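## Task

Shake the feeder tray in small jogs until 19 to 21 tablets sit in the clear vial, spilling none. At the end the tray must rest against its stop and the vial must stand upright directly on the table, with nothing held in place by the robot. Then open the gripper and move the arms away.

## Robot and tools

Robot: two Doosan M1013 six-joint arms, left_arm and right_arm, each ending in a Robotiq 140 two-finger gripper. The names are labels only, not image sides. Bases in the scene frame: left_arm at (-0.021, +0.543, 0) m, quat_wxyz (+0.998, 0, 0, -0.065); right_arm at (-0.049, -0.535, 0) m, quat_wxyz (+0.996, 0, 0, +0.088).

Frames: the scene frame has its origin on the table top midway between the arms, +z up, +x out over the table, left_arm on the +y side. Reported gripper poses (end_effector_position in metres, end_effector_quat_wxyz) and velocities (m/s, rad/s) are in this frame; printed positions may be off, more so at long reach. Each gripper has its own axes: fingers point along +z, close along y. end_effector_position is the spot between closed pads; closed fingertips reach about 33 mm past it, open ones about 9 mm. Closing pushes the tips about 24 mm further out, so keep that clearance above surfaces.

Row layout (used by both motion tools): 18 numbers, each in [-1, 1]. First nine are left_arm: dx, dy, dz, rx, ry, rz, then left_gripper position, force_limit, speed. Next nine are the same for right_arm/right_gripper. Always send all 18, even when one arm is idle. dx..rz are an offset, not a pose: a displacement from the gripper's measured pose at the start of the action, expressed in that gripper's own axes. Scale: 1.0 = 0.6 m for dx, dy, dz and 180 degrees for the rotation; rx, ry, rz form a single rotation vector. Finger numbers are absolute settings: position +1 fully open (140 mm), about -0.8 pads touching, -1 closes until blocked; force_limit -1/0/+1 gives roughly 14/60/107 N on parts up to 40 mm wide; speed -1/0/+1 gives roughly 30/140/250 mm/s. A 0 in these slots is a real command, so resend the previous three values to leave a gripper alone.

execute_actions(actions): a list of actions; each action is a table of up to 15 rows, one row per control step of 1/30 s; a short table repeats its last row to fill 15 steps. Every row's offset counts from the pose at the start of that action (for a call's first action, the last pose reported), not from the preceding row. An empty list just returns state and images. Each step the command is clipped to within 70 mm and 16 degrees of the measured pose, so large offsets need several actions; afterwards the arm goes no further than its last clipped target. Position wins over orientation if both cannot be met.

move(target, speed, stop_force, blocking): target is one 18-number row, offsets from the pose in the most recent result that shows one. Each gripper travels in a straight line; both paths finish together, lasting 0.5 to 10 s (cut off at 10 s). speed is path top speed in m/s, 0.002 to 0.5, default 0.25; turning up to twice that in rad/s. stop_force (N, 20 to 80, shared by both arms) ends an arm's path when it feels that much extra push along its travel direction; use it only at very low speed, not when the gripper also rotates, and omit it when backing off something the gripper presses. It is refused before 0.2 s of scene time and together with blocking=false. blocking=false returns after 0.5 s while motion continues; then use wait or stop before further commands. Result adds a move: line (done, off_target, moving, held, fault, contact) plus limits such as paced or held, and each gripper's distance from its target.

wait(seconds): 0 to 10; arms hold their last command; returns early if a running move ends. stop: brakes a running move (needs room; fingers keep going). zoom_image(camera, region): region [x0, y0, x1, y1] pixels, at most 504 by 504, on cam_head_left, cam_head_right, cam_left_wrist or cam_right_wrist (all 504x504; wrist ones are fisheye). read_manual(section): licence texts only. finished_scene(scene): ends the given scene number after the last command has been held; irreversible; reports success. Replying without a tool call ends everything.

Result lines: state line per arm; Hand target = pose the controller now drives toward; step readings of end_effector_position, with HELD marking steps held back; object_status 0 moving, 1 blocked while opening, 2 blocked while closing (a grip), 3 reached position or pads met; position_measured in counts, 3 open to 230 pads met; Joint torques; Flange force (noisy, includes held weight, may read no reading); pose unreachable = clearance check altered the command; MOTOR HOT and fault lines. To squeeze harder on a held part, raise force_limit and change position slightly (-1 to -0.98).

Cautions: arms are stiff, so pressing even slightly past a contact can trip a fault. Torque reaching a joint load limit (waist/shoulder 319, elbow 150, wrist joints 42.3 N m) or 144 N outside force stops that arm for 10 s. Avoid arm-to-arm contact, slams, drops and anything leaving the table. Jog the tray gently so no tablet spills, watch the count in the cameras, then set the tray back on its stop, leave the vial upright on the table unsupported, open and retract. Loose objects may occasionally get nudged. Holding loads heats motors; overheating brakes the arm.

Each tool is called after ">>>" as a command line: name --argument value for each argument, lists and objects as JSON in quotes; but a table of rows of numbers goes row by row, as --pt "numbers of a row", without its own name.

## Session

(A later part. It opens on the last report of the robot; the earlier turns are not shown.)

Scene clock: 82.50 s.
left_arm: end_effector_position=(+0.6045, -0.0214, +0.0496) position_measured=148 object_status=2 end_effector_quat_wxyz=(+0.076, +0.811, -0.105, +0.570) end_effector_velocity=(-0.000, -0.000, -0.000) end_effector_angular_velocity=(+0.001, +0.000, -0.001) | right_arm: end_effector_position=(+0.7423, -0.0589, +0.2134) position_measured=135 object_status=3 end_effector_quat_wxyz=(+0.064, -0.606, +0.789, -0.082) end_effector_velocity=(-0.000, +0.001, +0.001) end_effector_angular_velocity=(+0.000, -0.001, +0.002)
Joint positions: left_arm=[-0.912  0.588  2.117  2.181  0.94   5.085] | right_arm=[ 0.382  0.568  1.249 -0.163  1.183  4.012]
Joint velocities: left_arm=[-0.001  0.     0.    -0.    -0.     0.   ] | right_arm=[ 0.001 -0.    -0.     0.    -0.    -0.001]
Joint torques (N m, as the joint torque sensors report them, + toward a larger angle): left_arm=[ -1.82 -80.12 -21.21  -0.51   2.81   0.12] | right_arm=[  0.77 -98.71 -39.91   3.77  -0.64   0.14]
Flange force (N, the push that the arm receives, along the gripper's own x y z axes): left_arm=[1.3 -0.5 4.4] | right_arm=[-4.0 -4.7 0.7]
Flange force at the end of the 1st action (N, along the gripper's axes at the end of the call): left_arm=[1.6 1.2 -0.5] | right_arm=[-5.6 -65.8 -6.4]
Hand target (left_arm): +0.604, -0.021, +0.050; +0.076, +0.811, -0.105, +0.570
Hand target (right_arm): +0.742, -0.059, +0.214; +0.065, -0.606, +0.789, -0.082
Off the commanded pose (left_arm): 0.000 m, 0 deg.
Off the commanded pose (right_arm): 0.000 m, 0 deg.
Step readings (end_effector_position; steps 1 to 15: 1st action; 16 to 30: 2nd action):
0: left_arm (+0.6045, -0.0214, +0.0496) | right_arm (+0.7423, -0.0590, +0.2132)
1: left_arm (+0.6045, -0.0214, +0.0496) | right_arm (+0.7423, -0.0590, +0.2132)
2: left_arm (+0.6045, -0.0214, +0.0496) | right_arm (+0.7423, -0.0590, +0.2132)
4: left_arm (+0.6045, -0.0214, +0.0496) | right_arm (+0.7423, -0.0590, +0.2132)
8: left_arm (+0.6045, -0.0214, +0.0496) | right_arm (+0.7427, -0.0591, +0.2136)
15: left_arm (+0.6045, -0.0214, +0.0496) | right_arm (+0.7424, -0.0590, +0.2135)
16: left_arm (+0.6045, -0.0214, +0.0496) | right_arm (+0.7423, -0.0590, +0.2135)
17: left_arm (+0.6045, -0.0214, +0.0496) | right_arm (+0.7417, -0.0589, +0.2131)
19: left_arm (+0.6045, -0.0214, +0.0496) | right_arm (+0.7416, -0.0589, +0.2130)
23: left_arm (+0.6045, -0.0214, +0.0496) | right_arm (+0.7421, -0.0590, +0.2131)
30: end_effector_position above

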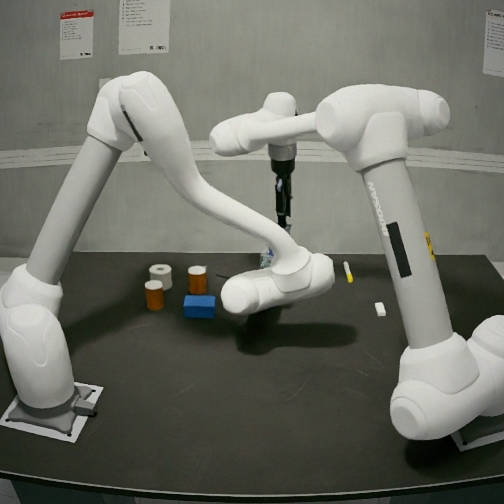

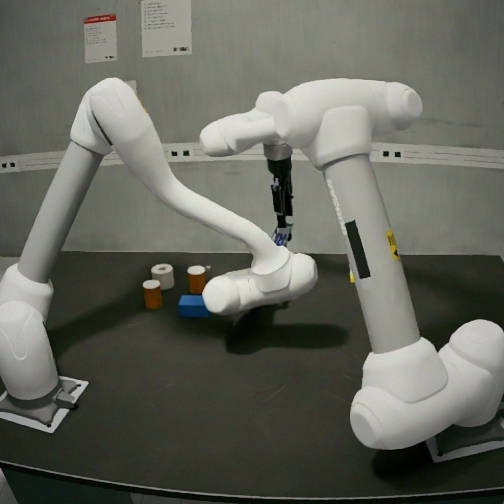

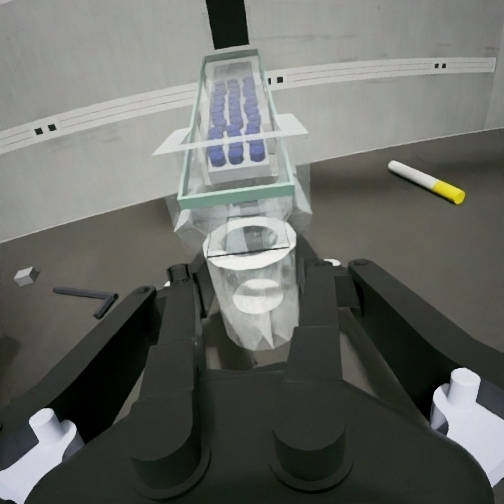

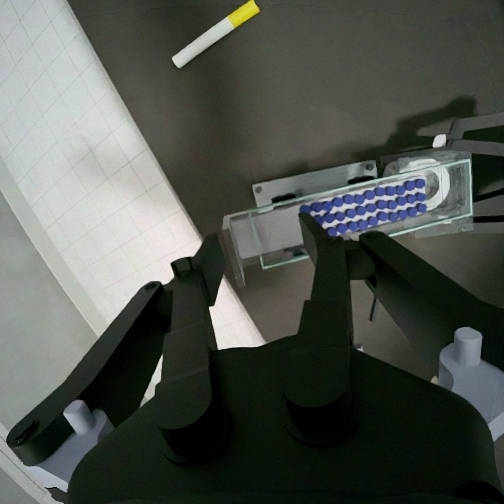

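>>> execute_actions --actions '[[[0,0,0,0,0,0,-1,-0.7,-0.3,0,0,0,0,0,0,-0.37,-0.8,-0.3]],[[0,0,0,0,0,0,-1,-0.7,-0.3,0,0,0,0,0,0,0,-0.8,1]],[[0,0,0,0,0,0,-1,-0.7,-0.3,0,0,0,0,0,0,-0.37,-0.8,-0.3]],[[0,0,0,0,0,0,-1,-0.7,-0.3,0,0,0,0,0,0,0,-0.8,1]],[[0,0,0,0,0,0,-1,-0.7,-0.3,0,0,0,0,0,0,-0.37,-0.8,-0.3]],[[0,0,0,0,0,0,-1,-0.7,-0.3,0,0,0,0,0,0,0,-0.8,1]]]'

>>> zoom_image --camera "cam_right_wrist" --region '[295, 150, 475, 250]'

Scene clock: 90.80 s.
left_arm: end_effector_position=(+0.6045, -0.0214, +0.0496) position_measured=148 object_status=2 end_effector_quat_wxyz=(+0.076, +0.811, -0.105, +0.570) end_effector_velocity=(-0.000, -0.000, -0.000) end_effector_angular_velocity=(+0.001, +0.000, -0.001) | right_arm: end_effector_position=(+0.7430, -0.0590, +0.2142) position_measured=129 object_status=3 end_effector_quat_wxyz=(+0.065, -0.606, +0.789, -0.083) end_effector_velocity=(-0.000, -0.000, -0.000) end_effector_angular_velocity=(-0.001, +0.000, +0.000)
Joint positions: left_arm=[-0.912  0.588  2.117  2.181  0.94   5.085] | right_arm=[ 0.382  0.568  1.248 -0.164  1.183  4.012]
Joint velocities: left_arm=[-0.001  0.     0.    -0.    -0.     0.001] | right_arm=[ 0.    -0.     0.001 -0.    -0.     0.   ]
Joint torques (N m, as the joint torque sensors report them, + toward a larger angle): left_arm=[  0.75 -80.02 -22.17  -0.24   2.4    0.29] | right_arm=[ -0.1  -97.49 -40.69   3.96  -0.68   0.68]
Flange force (N, the push that the arm receives, along the gripper's own x y z axes): left_arm=[-0.4 1.4 -0.2] | right_arm=[-1.4 -1.5 0.2]
Flange force at the end of the 2nd action (N, along the gripper's axes at the end of the call): left_arm=[2.1 2.0 -2.3] | right_arm=[-4.3 -5.7 1.5]
Flange force at the end of the 3rd action (N, along the gripper's axes at the end of the call): left_arm=[1.2 0.4 -0.7] | right_arm=[-7.7 -70.1 -6.9]
Flange force at the end of the 4th action (N, along the gripper's axes at the end of the call): left_arm=[4.2 -3.8 -1.5] | right_arm=[-5.6 -4.0 2.1]
Flange force at the end of the 5th action (N, along the gripper's axes at the end of the call): left_arm=[-0.9 2.7 3.3] | right_arm=[-4.5 -67.4 -2.9]
Hand target (left_arm): +0.604, -0.021, +0.050; +0.076, +0.811, -0.105, +0.570
Hand target (right_arm): +0.743, -0.059, +0.214; +0.065, -0.606, +0.789, -0.083
Off the commanded pose (left_arm): 0.000 m, 0 deg.
Off the commanded pose (right_arm): 0.000 m, 0 deg.
Step readings (end_effector_position; steps 1 to 15: 1st action; 16 to 30: 2nd action; 31 to 45: 3rd action; 46 to 60: 4th action; 61 to 75: 5th action; 76 to 90: 6th action):
0: left_arm (+0.6045, -0.0214, +0.0496) | right_arm (+0.7424, -0.0590, +0.2135)
1: left_arm (+0.6045, -0.0214, +0.0496) | right_arm (+0.7424, -0.0590, +0.2135)
2: left_arm (+0.6045, -0.0214, +0.0496) | right_arm (+0.7424, -0.0590, +0.2135)
4: left_arm (+0.6045, -0.0214, +0.0496) | right_arm (+0.7424, -0.0590, +0.2135)
8: left_arm (+0.6045, -0.0214, +0.0496) | right_arm (+0.7431, -0.0591, +0.2140)
15: left_arm (+0.6045, -0.0214, +0.0496) | right_arm (+0.7426, -0.0591, +0.2137)
16: left_arm (+0.6045, -0.0214, +0.0496) | right_arm (+0.7424, -0.0591, +0.2136)
17: left_arm (+0.6045, -0.0214, +0.0496) | right_arm (+0.7416, -0.0592, +0.2130)
19: left_arm (+0.6045, -0.0214, +0.0496) | right_arm (+0.7417, -0.0591, +0.2129)
23: left_arm (+0.6045, -0.0214, +0.0496) | right_arm (+0.7424, -0.0590, +0.2135)
30: left_arm (+0.6045, -0.0214, +0.0496) | right_arm (+0.7425, -0.0590, +0.2137)
31: left_arm (+0.6045, -0.0214, +0.0496) | right_arm (+0.7425, -0.0590, +0.2137)
32: left_arm (+0.6045, -0.0214, +0.0496) | right_arm (+0.7425, -0.0590, +0.2137)
34: left_arm (+0.6045, -0.0214, +0.0496) | right_arm (+0.7425, -0.0590, +0.2137)
38: left_arm (+0.6045, -0.0214, +0.0496) | right_arm (+0.7431, -0.0590, +0.2142)
45: left_arm (+0.6045, -0.0214, +0.0496) | right_arm (+0.7428, -0.0591, +0.2140)
46: left_arm (+0.6045, -0.0214, +0.0496) | right_arm (+0.7426, -0.0591, +0.2139)
47: left_arm (+0.6045, -0.0214, +0.0496) | right_arm (+0.7419, -0.0592, +0.2133)
49: left_arm (+0.6045, -0.0214, +0.0496) | right_arm (+0.7420, -0.0591, +0.2133)
53: left_arm (+0.6045, -0.0214, +0.0496) | right_arm (+0.7427, -0.0591, +0.2138)
60: left_arm (+0.6045, -0.0214, +0.0496) | right_arm (+0.7428, -0.0590, +0.2140)
61: left_arm (+0.6045, -0.0214, +0.0496) | right_arm (+0.7428, -0.0590, +0.2140)
62: left_arm (+0.6045, -0.0214, +0.0496) | right_arm (+0.7428, -0.0590, +0.2140)
64: left_arm (+0.6045, -0.0214, +0.0496) | right_arm (+0.7428, -0.0590, +0.2140)
68: left_arm (+0.6045, -0.0214, +0.0496) | right_arm (+0.7433, -0.0590, +0.2144)
75: left_arm (+0.6045, -0.0214, +0.0496) | right_arm (+0.7431, -0.0590, +0.2143)
76: left_arm (+0.6045, -0.0214, +0.0496) | right_arm (+0.7428, -0.0590, +0.2142)
77: left_arm (+0.6045, -0.0214, +0.0496) | right_arm (+0.7421, -0.0591, +0.2136)
79: left_arm (+0.6045, -0.0214, +0.0496) | right_arm (+0.7422, -0.0591, +0.2136)
83: left_arm (+0.6045, -0.0214, +0.0496) | right_arm (+0.7429, -0.0590, +0.2141)
90: end_effector_position above

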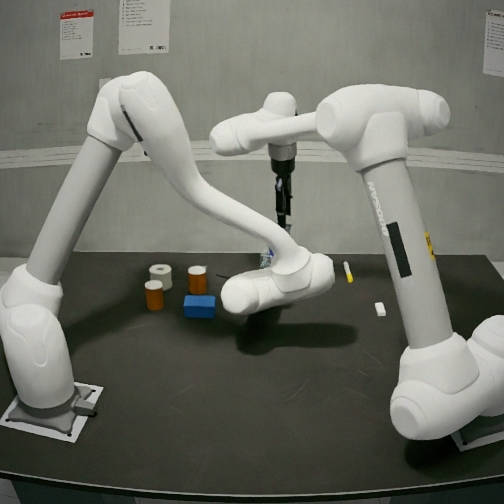

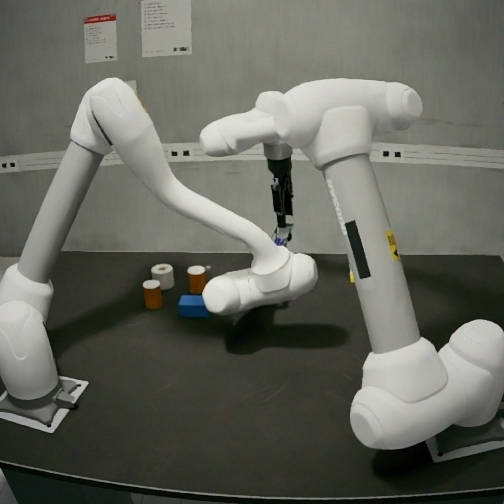

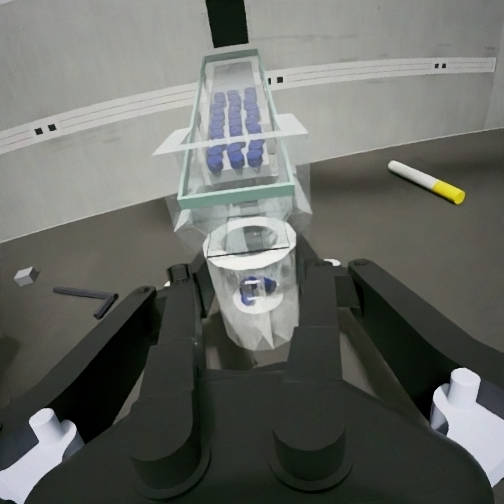

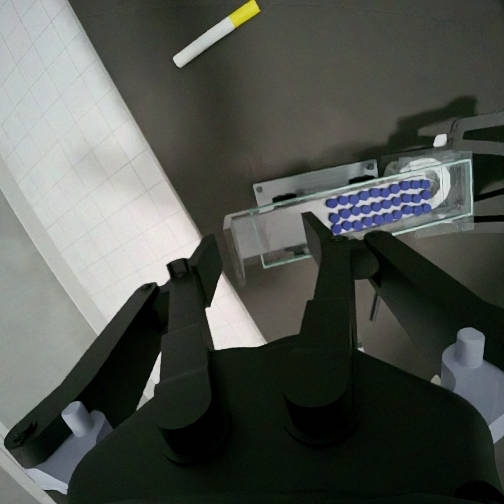

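Region (295, 150, 475, 250) of cam_right_wrist's 504x504 image, scaled by 2.800, with more detail than that image has.

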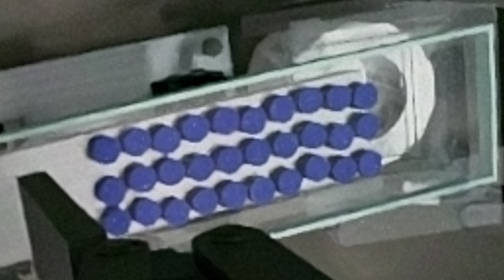

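>>> execute_actions --actions '[[[0,0,0,0,0,0,-1,-0.7,-0.3,0,0,0,0,0,0,-0.3,-0.8,-0.3]],[[0,0,0,0,0,0,-1,-0.7,-0.3,0,0,0,0,0,0,0,-0.8,1]],[[0,0,0,0,0,0,-1,-0.7,-0.3,0,0,0,0,0,0,-0.3,-0.8,-0.3]],[[0,0,0,0,0,0,-1,-0.7,-0.3,0,0,0,0,0,0,0,-0.8,1]],[[0,0,0,0,0,0,-1,-0.7,-0.3,0,0,0,0,0,0,-0.3,-0.8,-0.3]],[[0,0,0,0,0,0,-1,-0.7,-0.3,0,0,0,0,0,0,0,-0.8,1]],[[0,0,0,0,0,0,-1,-0.7,-0.3,0,0,0,0,0,0,-0.3,-0.8,-0.3]],[[0,0,0,0,0,0,-1,-0.7,-0.3,0,0,0,0,0,0,0,-0.8,1]]]'

>>> zoom_image --camera "cam_right_wrist" --region '[295, 150, 475, 250]'

Scene clock: 103.17 s.
left_arm: end_effector_position=(+0.6045, -0.0214, +0.0496) position_measured=148 object_status=2 end_effector_quat_wxyz=(+0.076, +0.811, -0.105, +0.570) end_effector_velocity=(+0.000, +0.001, -0.000) end_effector_angular_velocity=(-0.001, +0.000, +0.001) | right_arm: end_effector_position=(+0.7434, -0.0589, +0.2144) position_measured=129 object_status=3 end_effector_quat_wxyz=(+0.066, -0.606, +0.789, -0.083) end_effector_velocity=(-0.000, -0.001, -0.001) end_effector_angular_velocity=(-0.001, +0.001, +0.000)
Joint positions: left_arm=[-0.912  0.588  2.117  2.181  0.94   5.085] | right_arm=[ 0.382  0.568  1.248 -0.164  1.182  4.012]
Joint velocities: left_arm=[ 0.     0.     0.001  0.     0.001 -0.002] | right_arm=[-0.    -0.     0.001 -0.     0.    -0.   ]
Joint torques (N m, as the joint torque sensors report them, + toward a larger angle): left_arm=[  0.53 -80.13 -22.51  -0.41   2.24   0.32] | right_arm=[ -0.14 -98.84 -40.45   4.01  -0.72   0.73]
Flange force (N, the push that the arm receives, along the gripper's own x y z axes): left_arm=[-1.0 0.2 -0.1] | right_arm=[-3.4 -3.7 0.8]
Flange force at the end of the 4th action (N, along the gripper's axes at the end of the call): left_arm=[2.3 1.8 -2.5] | right_arm=[-4.8 -5.7 0.3]
Flange force at the end of the 5th action (N, along the gripper's axes at the end of the call): left_arm=[-1.0 3.1 0.5] | right_arm=[-5.9 -15.0 -3.1]
Flange force at the end of the 6th action (N, along the gripper's axes at the end of the call): left_arm=[3.9 1.2 0.9] | right_arm=[-7.3 -7.1 1.6]
Flange force at the end of the 7th action (N, along the gripper's axes at the end of the call): left_arm=[4.2 -1.2 -4.8] | right_arm=[-4.1 -14.8 -3.4]
Hand target (left_arm): +0.604, -0.021, +0.050; +0.076, +0.811, -0.105, +0.570
Hand target (right_arm): +0.743, -0.059, +0.214; +0.066, -0.606, +0.789, -0.083
Off the commanded pose (left_arm): 0.000 m, 0 deg.
Off the commanded pose (right_arm): 0.000 m, 0 deg.
Step readings (end_effector_position; steps 1 to 15: 1st action; 16 to 30: 2nd action; 31 to 45: 3rd action; 46 to 60: 4th action; 61 to 75: 5th action; 76 to 90: 6th action; 91 to 105: 7th action; 106 to 120: 8th action):
0: left_arm (+0.6045, -0.0214, +0.0496) | right_arm (+0.7431, -0.0590, +0.2143)
1: left_arm (+0.6045, -0.0214, +0.0496) | right_arm (+0.7431, -0.0590, +0.2143)
2: left_arm (+0.6045, -0.0214, +0.0496) | right_arm (+0.7431, -0.0590, +0.2143)
4: left_arm (+0.6045, -0.0214, +0.0496) | right_arm (+0.7431, -0.0590, +0.2143)
8: left_arm (+0.6045, -0.0214, +0.0496) | right_arm (+0.7432, -0.0590, +0.2144)
15: left_arm (+0.6045, -0.0214, +0.0496) | right_arm (+0.7432, -0.0591, +0.2144)
16: left_arm (+0.6045, -0.0214, +0.0496) | right_arm (+0.7431, -0.0591, +0.2144)
17: left_arm (+0.6045, -0.0214, +0.0496) | right_arm (+0.7431, -0.0591, +0.2144)
19: left_arm (+0.6045, -0.0214, +0.0496) | right_arm (+0.7431, -0.0591, +0.2144)
23: left_arm (+0.6045, -0.0214, +0.0496) | right_arm (+0.7432, -0.0591, +0.2144)
30: left_arm (+0.6045, -0.0214, +0.0496) | right_arm (+0.7432, -0.0590, +0.2144)
31: left_arm (+0.6045, -0.0214, +0.0496) | right_arm (+0.7432, -0.0590, +0.2144)
32: left_arm (+0.6045, -0.0214, +0.0496) | right_arm (+0.7432, -0.0590, +0.2144)
34: left_arm (+0.6045, -0.0214, +0.0496) | right_arm (+0.7432, -0.0590, +0.2144)
38: left_arm (+0.6045, -0.0214, +0.0496) | right_arm (+0.7433, -0.0590, +0.2144)
45: left_arm (+0.6045, -0.0214, +0.0496) | right_arm (+0.7433, -0.0590, +0.2144)
46: left_arm (+0.6045, -0.0214, +0.0496) | right_arm (+0.7432, -0.0590, +0.2144)
47: left_arm (+0.6045, -0.0214, +0.0496) | right_arm (+0.7432, -0.0590, +0.2144)
49: left_arm (+0.6045, -0.0214, +0.0496) | right_arm (+0.7432, -0.0590, +0.2144)
53: left_arm (+0.6045, -0.0214, +0.0496) | right_arm (+0.7432, -0.0590, +0.2144)
60: left_arm (+0.6045, -0.0214, +0.0496) | right_arm (+0.7433, -0.0590, +0.2144)
61: left_arm (+0.6045, -0.0214, +0.0496) | right_arm (+0.7433, -0.0590, +0.2144)
62: left_arm (+0.6045, -0.0214, +0.0496) | right_arm (+0.7433, -0.0590, +0.2144)
64: left_arm (+0.6045, -0.0214, +0.0496) | right_arm (+0.7433, -0.0590, +0.2144)
68: left_arm (+0.6045, -0.0214, +0.0496) | right_arm (+0.7433, -0.0590, +0.2144)
75: left_arm (+0.6045, -0.0214, +0.0496) | right_arm (+0.7433, -0.0590, +0.2144)
76: left_arm (+0.6045, -0.0214, +0.0496) | right_arm (+0.7433, -0.0590, +0.2144)
77: left_arm (+0.6045, -0.0214, +0.0496) | right_arm (+0.7433, -0.0590, +0.2144)
79: left_arm (+0.6045, -0.0214, +0.0496) | right_arm (+0.7433, -0.0590, +0.2144)
83: left_arm (+0.6045, -0.0214, +0.0496) | right_arm (+0.7433, -0.0590, +0.2144)
90: left_arm (+0.6045, -0.0214, +0.0496) | right_arm (+0.7433, -0.0590, +0.2144)
91: left_arm (+0.6045, -0.0214, +0.0496) | right_arm (+0.7433, -0.0590, +0.2144)
92: left_arm (+0.6045, -0.0214, +0.0496) | right_arm (+0.7433, -0.0590, +0.2144)
94: left_arm (+0.6045, -0.0214, +0.0496) | right_arm (+0.7433, -0.0590, +0.2144)
98: left_arm (+0.6045, -0.0214, +0.0496) | right_arm (+0.7434, -0.0589, +0.2144)
105: left_arm (+0.6045, -0.0214, +0.0496) | right_arm (+0.7434, -0.0589, +0.2144)
106: left_arm (+0.6045, -0.0214, +0.0496) | right_arm (+0.7433, -0.0590, +0.2144)
107: left_arm (+0.6045, -0.0214, +0.0496) | right_arm (+0.7433, -0.0590, +0.2144)
109: left_arm (+0.6045, -0.0214, +0.0496) | right_arm (+0.7433, -0.0590, +0.2144)
113: left_arm (+0.6045, -0.0214, +0.0496) | right_arm (+0.7433, -0.0590, +0.2144)
120: end_effector_position above

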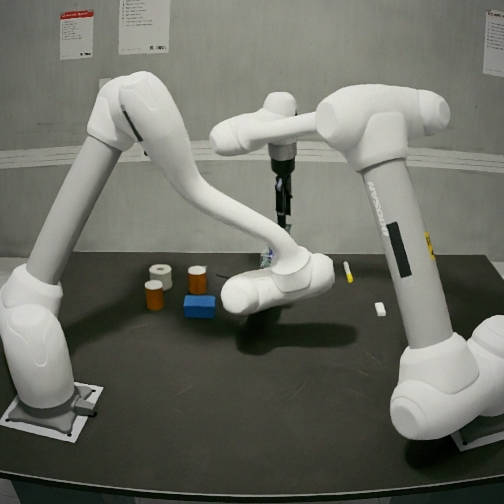

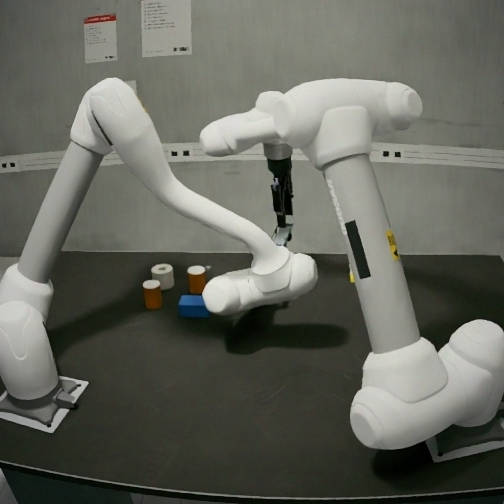

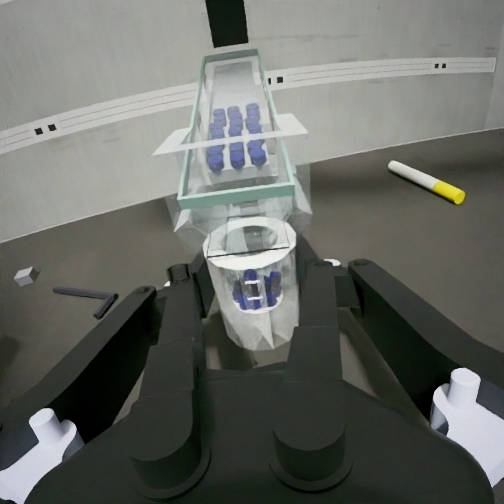

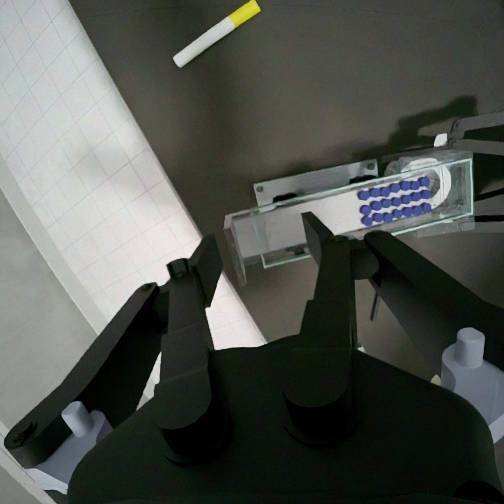

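Region (295, 150, 475, 250) of cam_right_wrist's 504x504 image, scaled by 2.800, with more detail than that image has.

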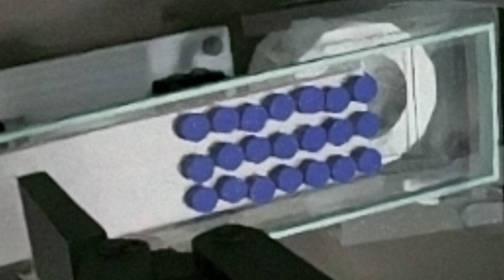

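>>> execute_actions --actions '[[[0,0,0,0,0,0,-1,-0.7,-0.3,0,0,0,0,0,0,-0.3,-0.8,-0.3]],[[0,0,0,0,0,0,-1,-0.7,-0.3,0,0,0,0,0,0,0,-0.8,1]],[[0,0,0,0,0,0,-1,-0.7,-0.3,0,0,0,0,0,0,-0.3,-0.8,-0.3]],[[0,0,0,0,0,0,-1,-0.7,-0.3,0,0,0,0,0,0,0,-0.8,1]]]'

>>> zoom_image --camera "cam_right_wrist" --region '[295, 150, 475, 250]'

>>> zoom_image --camera "cam_left_wrist" --region '[150, 140, 350, 360]'

Scene clock: 110.90 s.
left_arm: end_effector_position=(+0.6045, -0.0214, +0.0496) position_measured=148 object_status=2 end_effector_quat_wxyz=(+0.076, +0.811, -0.105, +0.570) end_effector_velocity=(-0.001, -0.000, -0.000) end_effector_angular_velocity=(+0.000, +0.001, -0.001) | right_arm: end_effector_position=(+0.7434, -0.0589, +0.2144) position_measured=129 object_status=3 end_effector_quat_wxyz=(+0.066, -0.606, +0.789, -0.083) end_effector_velocity=(+0.000, +0.000, +0.000) end_effector_angular_velocity=(-0.000, -0.001, +0.001)
Joint positions: left_arm=[-0.912  0.588  2.117  2.181  0.94   5.085] | right_arm=[ 0.382  0.568  1.248 -0.164  1.182  4.012]
Joint velocities: left_arm=[-0.001 -0.     0.001  0.    -0.    -0.001] | right_arm=[ 0.     0.     0.    -0.001 -0.001 -0.001]
Joint torques (N m, as the joint torque sensors report them, + toward a larger angle): left_arm=[  1.43 -79.74 -21.29  -0.51   2.18  -0.13] | right_arm=[  0.88 -99.78 -40.42   3.69  -0.4    0.86]
Flange force (N, the push that the arm receives, along the gripper's own x y z axes): left_arm=[0.2 3.2 -0.2] | right_arm=[-3.4 -5.5 1.9]
Flange force at the end of the 1st action (N, along the gripper's axes at the end of the call): left_arm=[1.8 -2.8 5.7] | right_arm=[0.4 -11.7 -3.1]
Flange force at the end of the 2nd action (N, along the gripper's axes at the end of the call): left_arm=[1.7 1.4 2.7] | right_arm=[-6.3 -3.8 0.1]
Flange force at the end of the 3rd action (N, along the gripper's axes at the end of the call): left_arm=[2.2 1.0 1.9] | right_arm=[-2.0 -14.1 -1.9]
Hand target (left_arm): +0.604, -0.021, +0.050; +0.076, +0.811, -0.105, +0.570
Hand target (right_arm): +0.743, -0.059, +0.214; +0.066, -0.606, +0.789, -0.083
Off the commanded pose (left_arm): 0.000 m, 0 deg.
Off the commanded pose (right_arm): 0.000 m, 0 deg.
Step readings (end_effector_position; steps 1 to 15: 1st action; 16 to 30: 2nd action; 31 to 45: 3rd action; 46 to 60: 4th action):
0: left_arm (+0.6045, -0.0214, +0.0496) | right_arm (+0.7434, -0.0589, +0.2144)
1: left_arm (+0.6045, -0.0214, +0.0496) | right_arm (+0.7434, -0.0589, +0.2144)
2: left_arm (+0.6045, -0.0214, +0.0496) | right_arm (+0.7434, -0.0589, +0.2144)
4: left_arm (+0.6045, -0.0214, +0.0496) | right_arm (+0.7434, -0.0589, +0.2144)
8: left_arm (+0.6045, -0.0214, +0.0496) | right_arm (+0.7434, -0.0589, +0.2144)
15: left_arm (+0.6045, -0.0214, +0.0496) | right_arm (+0.7434, -0.0589, +0.2144)
16: left_arm (+0.6045, -0.0214, +0.0496) | right_arm (+0.7434, -0.0589, +0.2144)
17: left_arm (+0.6045, -0.0214, +0.0496) | right_arm (+0.7434, -0.0589, +0.2144)
19: left_arm (+0.6045, -0.0214, +0.0496) | right_arm (+0.7434, -0.0589, +0.2144)
23: left_arm (+0.6045, -0.0214, +0.0496) | right_arm (+0.7434, -0.0589, +0.2144)
30: left_arm (+0.6045, -0.0214, +0.0496) | right_arm (+0.7434, -0.0589, +0.2144)
31: left_arm (+0.6045, -0.0214, +0.0496) | right_arm (+0.7434, -0.0589, +0.2144)
32: left_arm (+0.6045, -0.0214, +0.0496) | right_arm (+0.7434, -0.0589, +0.2144)
34: left_arm (+0.6045, -0.0214, +0.0496) | right_arm (+0.7434, -0.0589, +0.2144)
38: left_arm (+0.6045, -0.0214, +0.0496) | right_arm (+0.7434, -0.0589, +0.2144)
45: left_arm (+0.6045, -0.0214, +0.0496) | right_arm (+0.7434, -0.0589, +0.2144)
46: left_arm (+0.6045, -0.0214, +0.0496) | right_arm (+0.7434, -0.0589, +0.2144)
47: left_arm (+0.6045, -0.0214, +0.0496) | right_arm (+0.7434, -0.0589, +0.2144)
49: left_arm (+0.6045, -0.0214, +0.0496) | right_arm (+0.7434, -0.0589, +0.2144)
53: left_arm (+0.6045, -0.0214, +0.0496) | right_arm (+0.7434, -0.0589, +0.2144)
60: end_effector_position above

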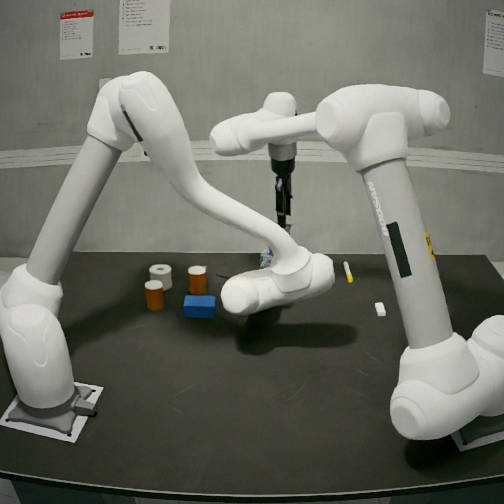

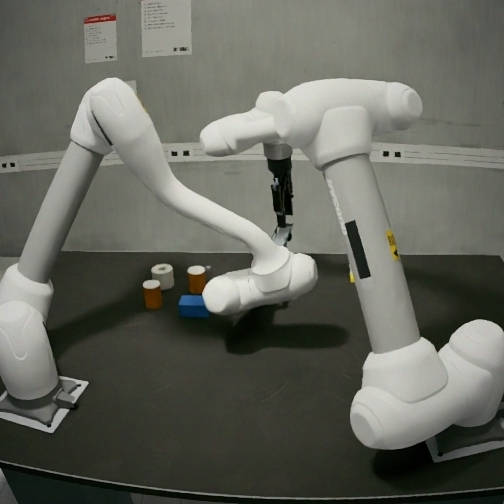

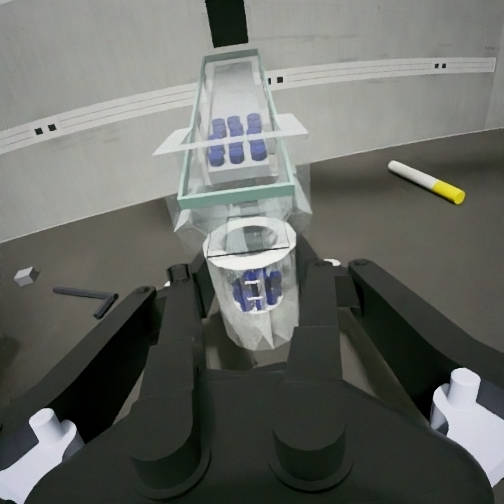

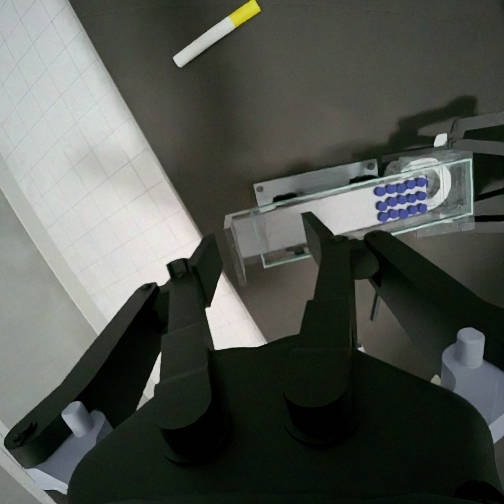

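Region (295, 150, 475, 250) of cam_right_wrist's 504x504 image, scaled by 2.800, with more detail than that image has.

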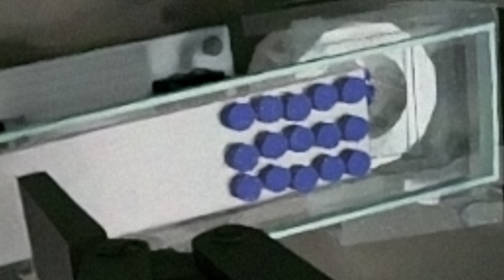

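Region (150, 140, 350, 360) of cam_left_wrist's 504x504 image, scaled by 2.291, with more detail than that image has; it fills the left 458 columns of this view, and the rest is white.

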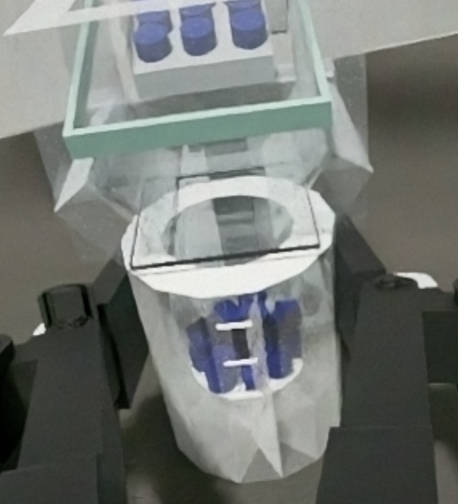

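15 left, so 21 are in the vial. Release and retreat.

>>> move --target '[0,0,0,0,0,0,0.3,-0.7,-0.5,0,0,-0.12,0,0,0,0,-0.8,1]' --speed 0.15

>>> move --target '[-0.05,0,-0.25,0,0,0,0.3,-0.7,-0.5,0.2,0.05,-0.05,0,0,0,0,-0.8,1]'

>>> zoom_image --camera "cam_left_wrist" --region '[150, 60, 350, 280]'

Scene clock: 117.83 s.
left_arm: end_effector_position=(+0.6045, -0.0214, +0.0496) position_measured=91 object_status=3 end_effector_quat_wxyz=(+0.076, +0.811, -0.105, +0.570) end_effector_velocity=(-0.000, +0.001, -0.000) end_effector_angular_velocity=(+0.001, +0.001, +0.001) | right_arm: end_effector_position=(+0.7287, -0.0551, +0.2849) position_measured=129 object_status=3 end_effector_quat_wxyz=(+0.066, -0.606, +0.789, -0.083) end_effector_velocity=(+0.000, +0.000, -0.000) end_effector_angular_velocity=(-0.001, -0.000, -0.000)
Joint positions: left_arm=[-0.912  0.588  2.117  2.181  0.94   5.085] | right_arm=[ 0.394  0.528  1.183 -0.16   1.288  4.007]
Joint velocities: left_arm=[ 0.001 -0.     0.001 -0.    -0.    -0.   ] | right_arm=[ 0.     0.    -0.    -0.001 -0.     0.001]
Joint torques (N m, as the joint torque sensors report them, + toward a larger angle): left_arm=[ -1.39 -78.24 -21.15  -0.86   2.36   0.23] | right_arm=[  0.61 -96.26 -41.15   3.97  -0.35   0.75]
Flange force (N, the push that the arm receives, along the gripper's own x y z axes): left_arm=[2.9 -2.1 2.2] | right_arm=[-3.4 -4.4 1.3]
Hand target (left_arm): +0.604, -0.021, +0.050; +0.076, +0.811, -0.105, +0.570
Hand target (right_arm): +0.729, -0.055, +0.285; +0.066, -0.606, +0.789, -0.083
Off the commanded pose (left_arm): 0.000 m, 0 deg.
Off the commanded pose (right_arm): 0.000 m, 0 deg.
move: done

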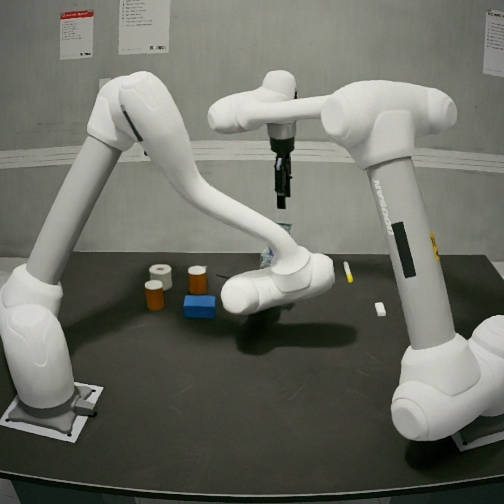

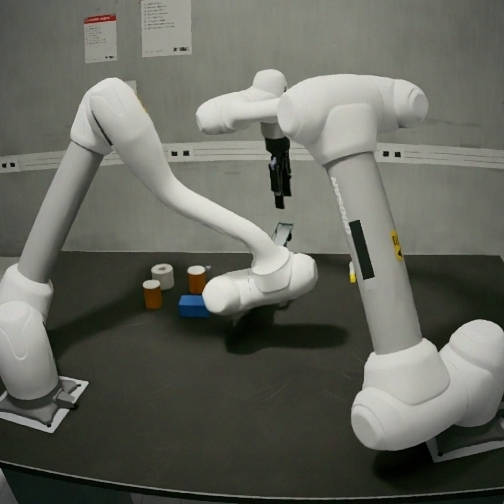

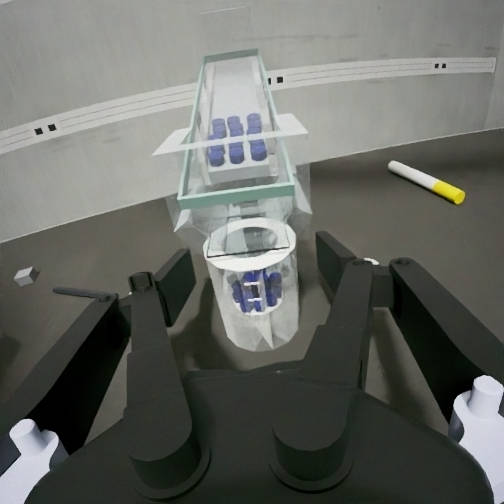

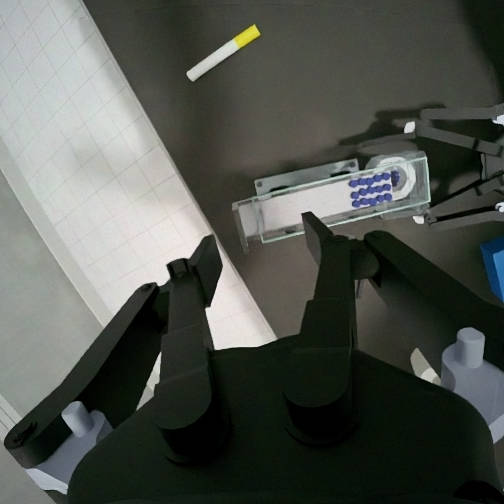

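Scene clock: 118.83 s.
left_arm: end_effector_position=(+0.4584, +0.0179, +0.0722) position_measured=91 object_status=3 end_effector_quat_wxyz=(+0.076, +0.811, -0.105, +0.570) end_effector_velocity=(-0.000, -0.001, +0.001) end_effector_angular_velocity=(-0.001, -0.002, -0.001) | right_arm: end_effector_position=(+0.6632, -0.1618, +0.3078) position_measured=129 object_status=3 end_effector_quat_wxyz=(+0.066, -0.606, +0.789, -0.083) end_effector_velocity=(-0.001, -0.001, -0.001) end_effector_angular_velocity=(-0.001, +0.002, +0.000)
Joint positions: left_arm=[-1.135  0.464  2.312  1.988  1.051  5.062] | right_arm=[ 0.322  0.334  1.426 -0.152  1.228  3.942]
Joint velocities: left_arm=[-0.001 -0.    -0.001 -0.     0.001  0.   ] | right_arm=[-0.     0.     0.002  0.001  0.    -0.001]
Joint torques (N m, as the joint torque sensors report them, + toward a larger angle): left_arm=[ -1.17 -63.17 -18.27  -0.09   2.2    0.12] | right_arm=[  0.2  -79.11 -41.98   4.01  -0.39   0.6 ]
Flange force (N, the push that the arm receives, along the gripper's own x y z axes): left_arm=[6.5 -1.1 0.6] | right_arm=[-2.5 -3.3 2.9]
Hand target (left_arm): +0.458, +0.018, +0.072; +0.076, +0.811, -0.105, +0.570
Hand target (right_arm): +0.663, -0.162, +0.308; +0.066, -0.606, +0.789, -0.083
Off the commanded pose (left_arm): 0.000 m, 0 deg.
Off the commanded pose (right_arm): 0.000 m, 0 deg.
move: done

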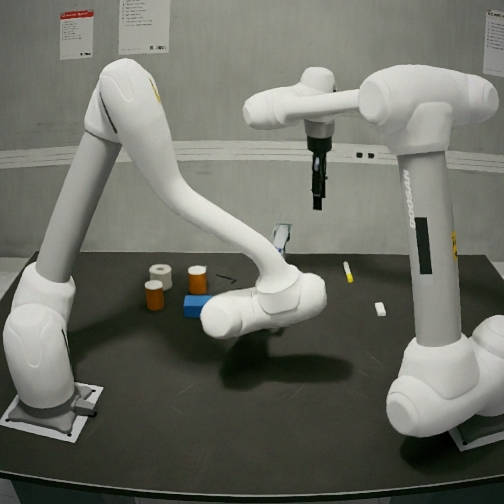

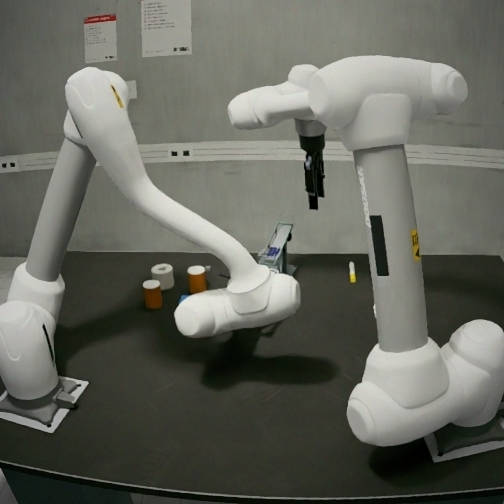

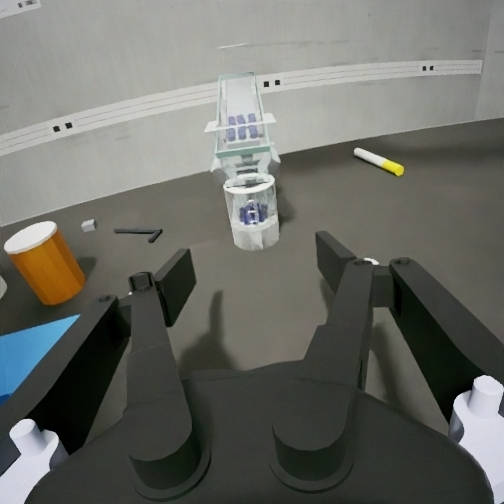

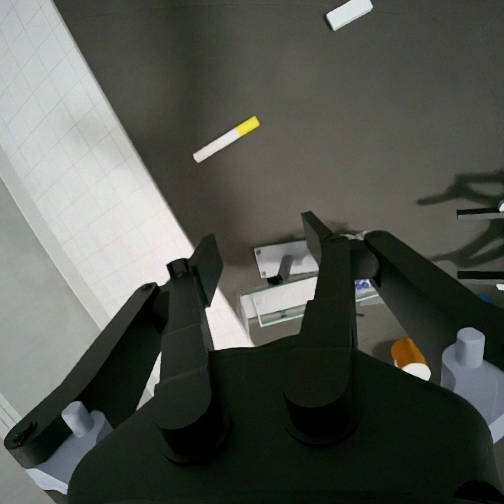

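Region (150, 60, 350, 280) of cam_left_wrist's 504x504 image, scaled by 2.291, with more detail than that image has; it fills the left 458 columns of this view, and the rest is white.

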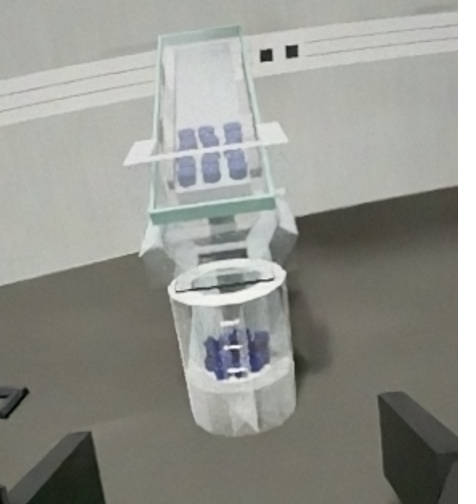

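>>> finished_scene --scene 2

The scene is finished: the task was done.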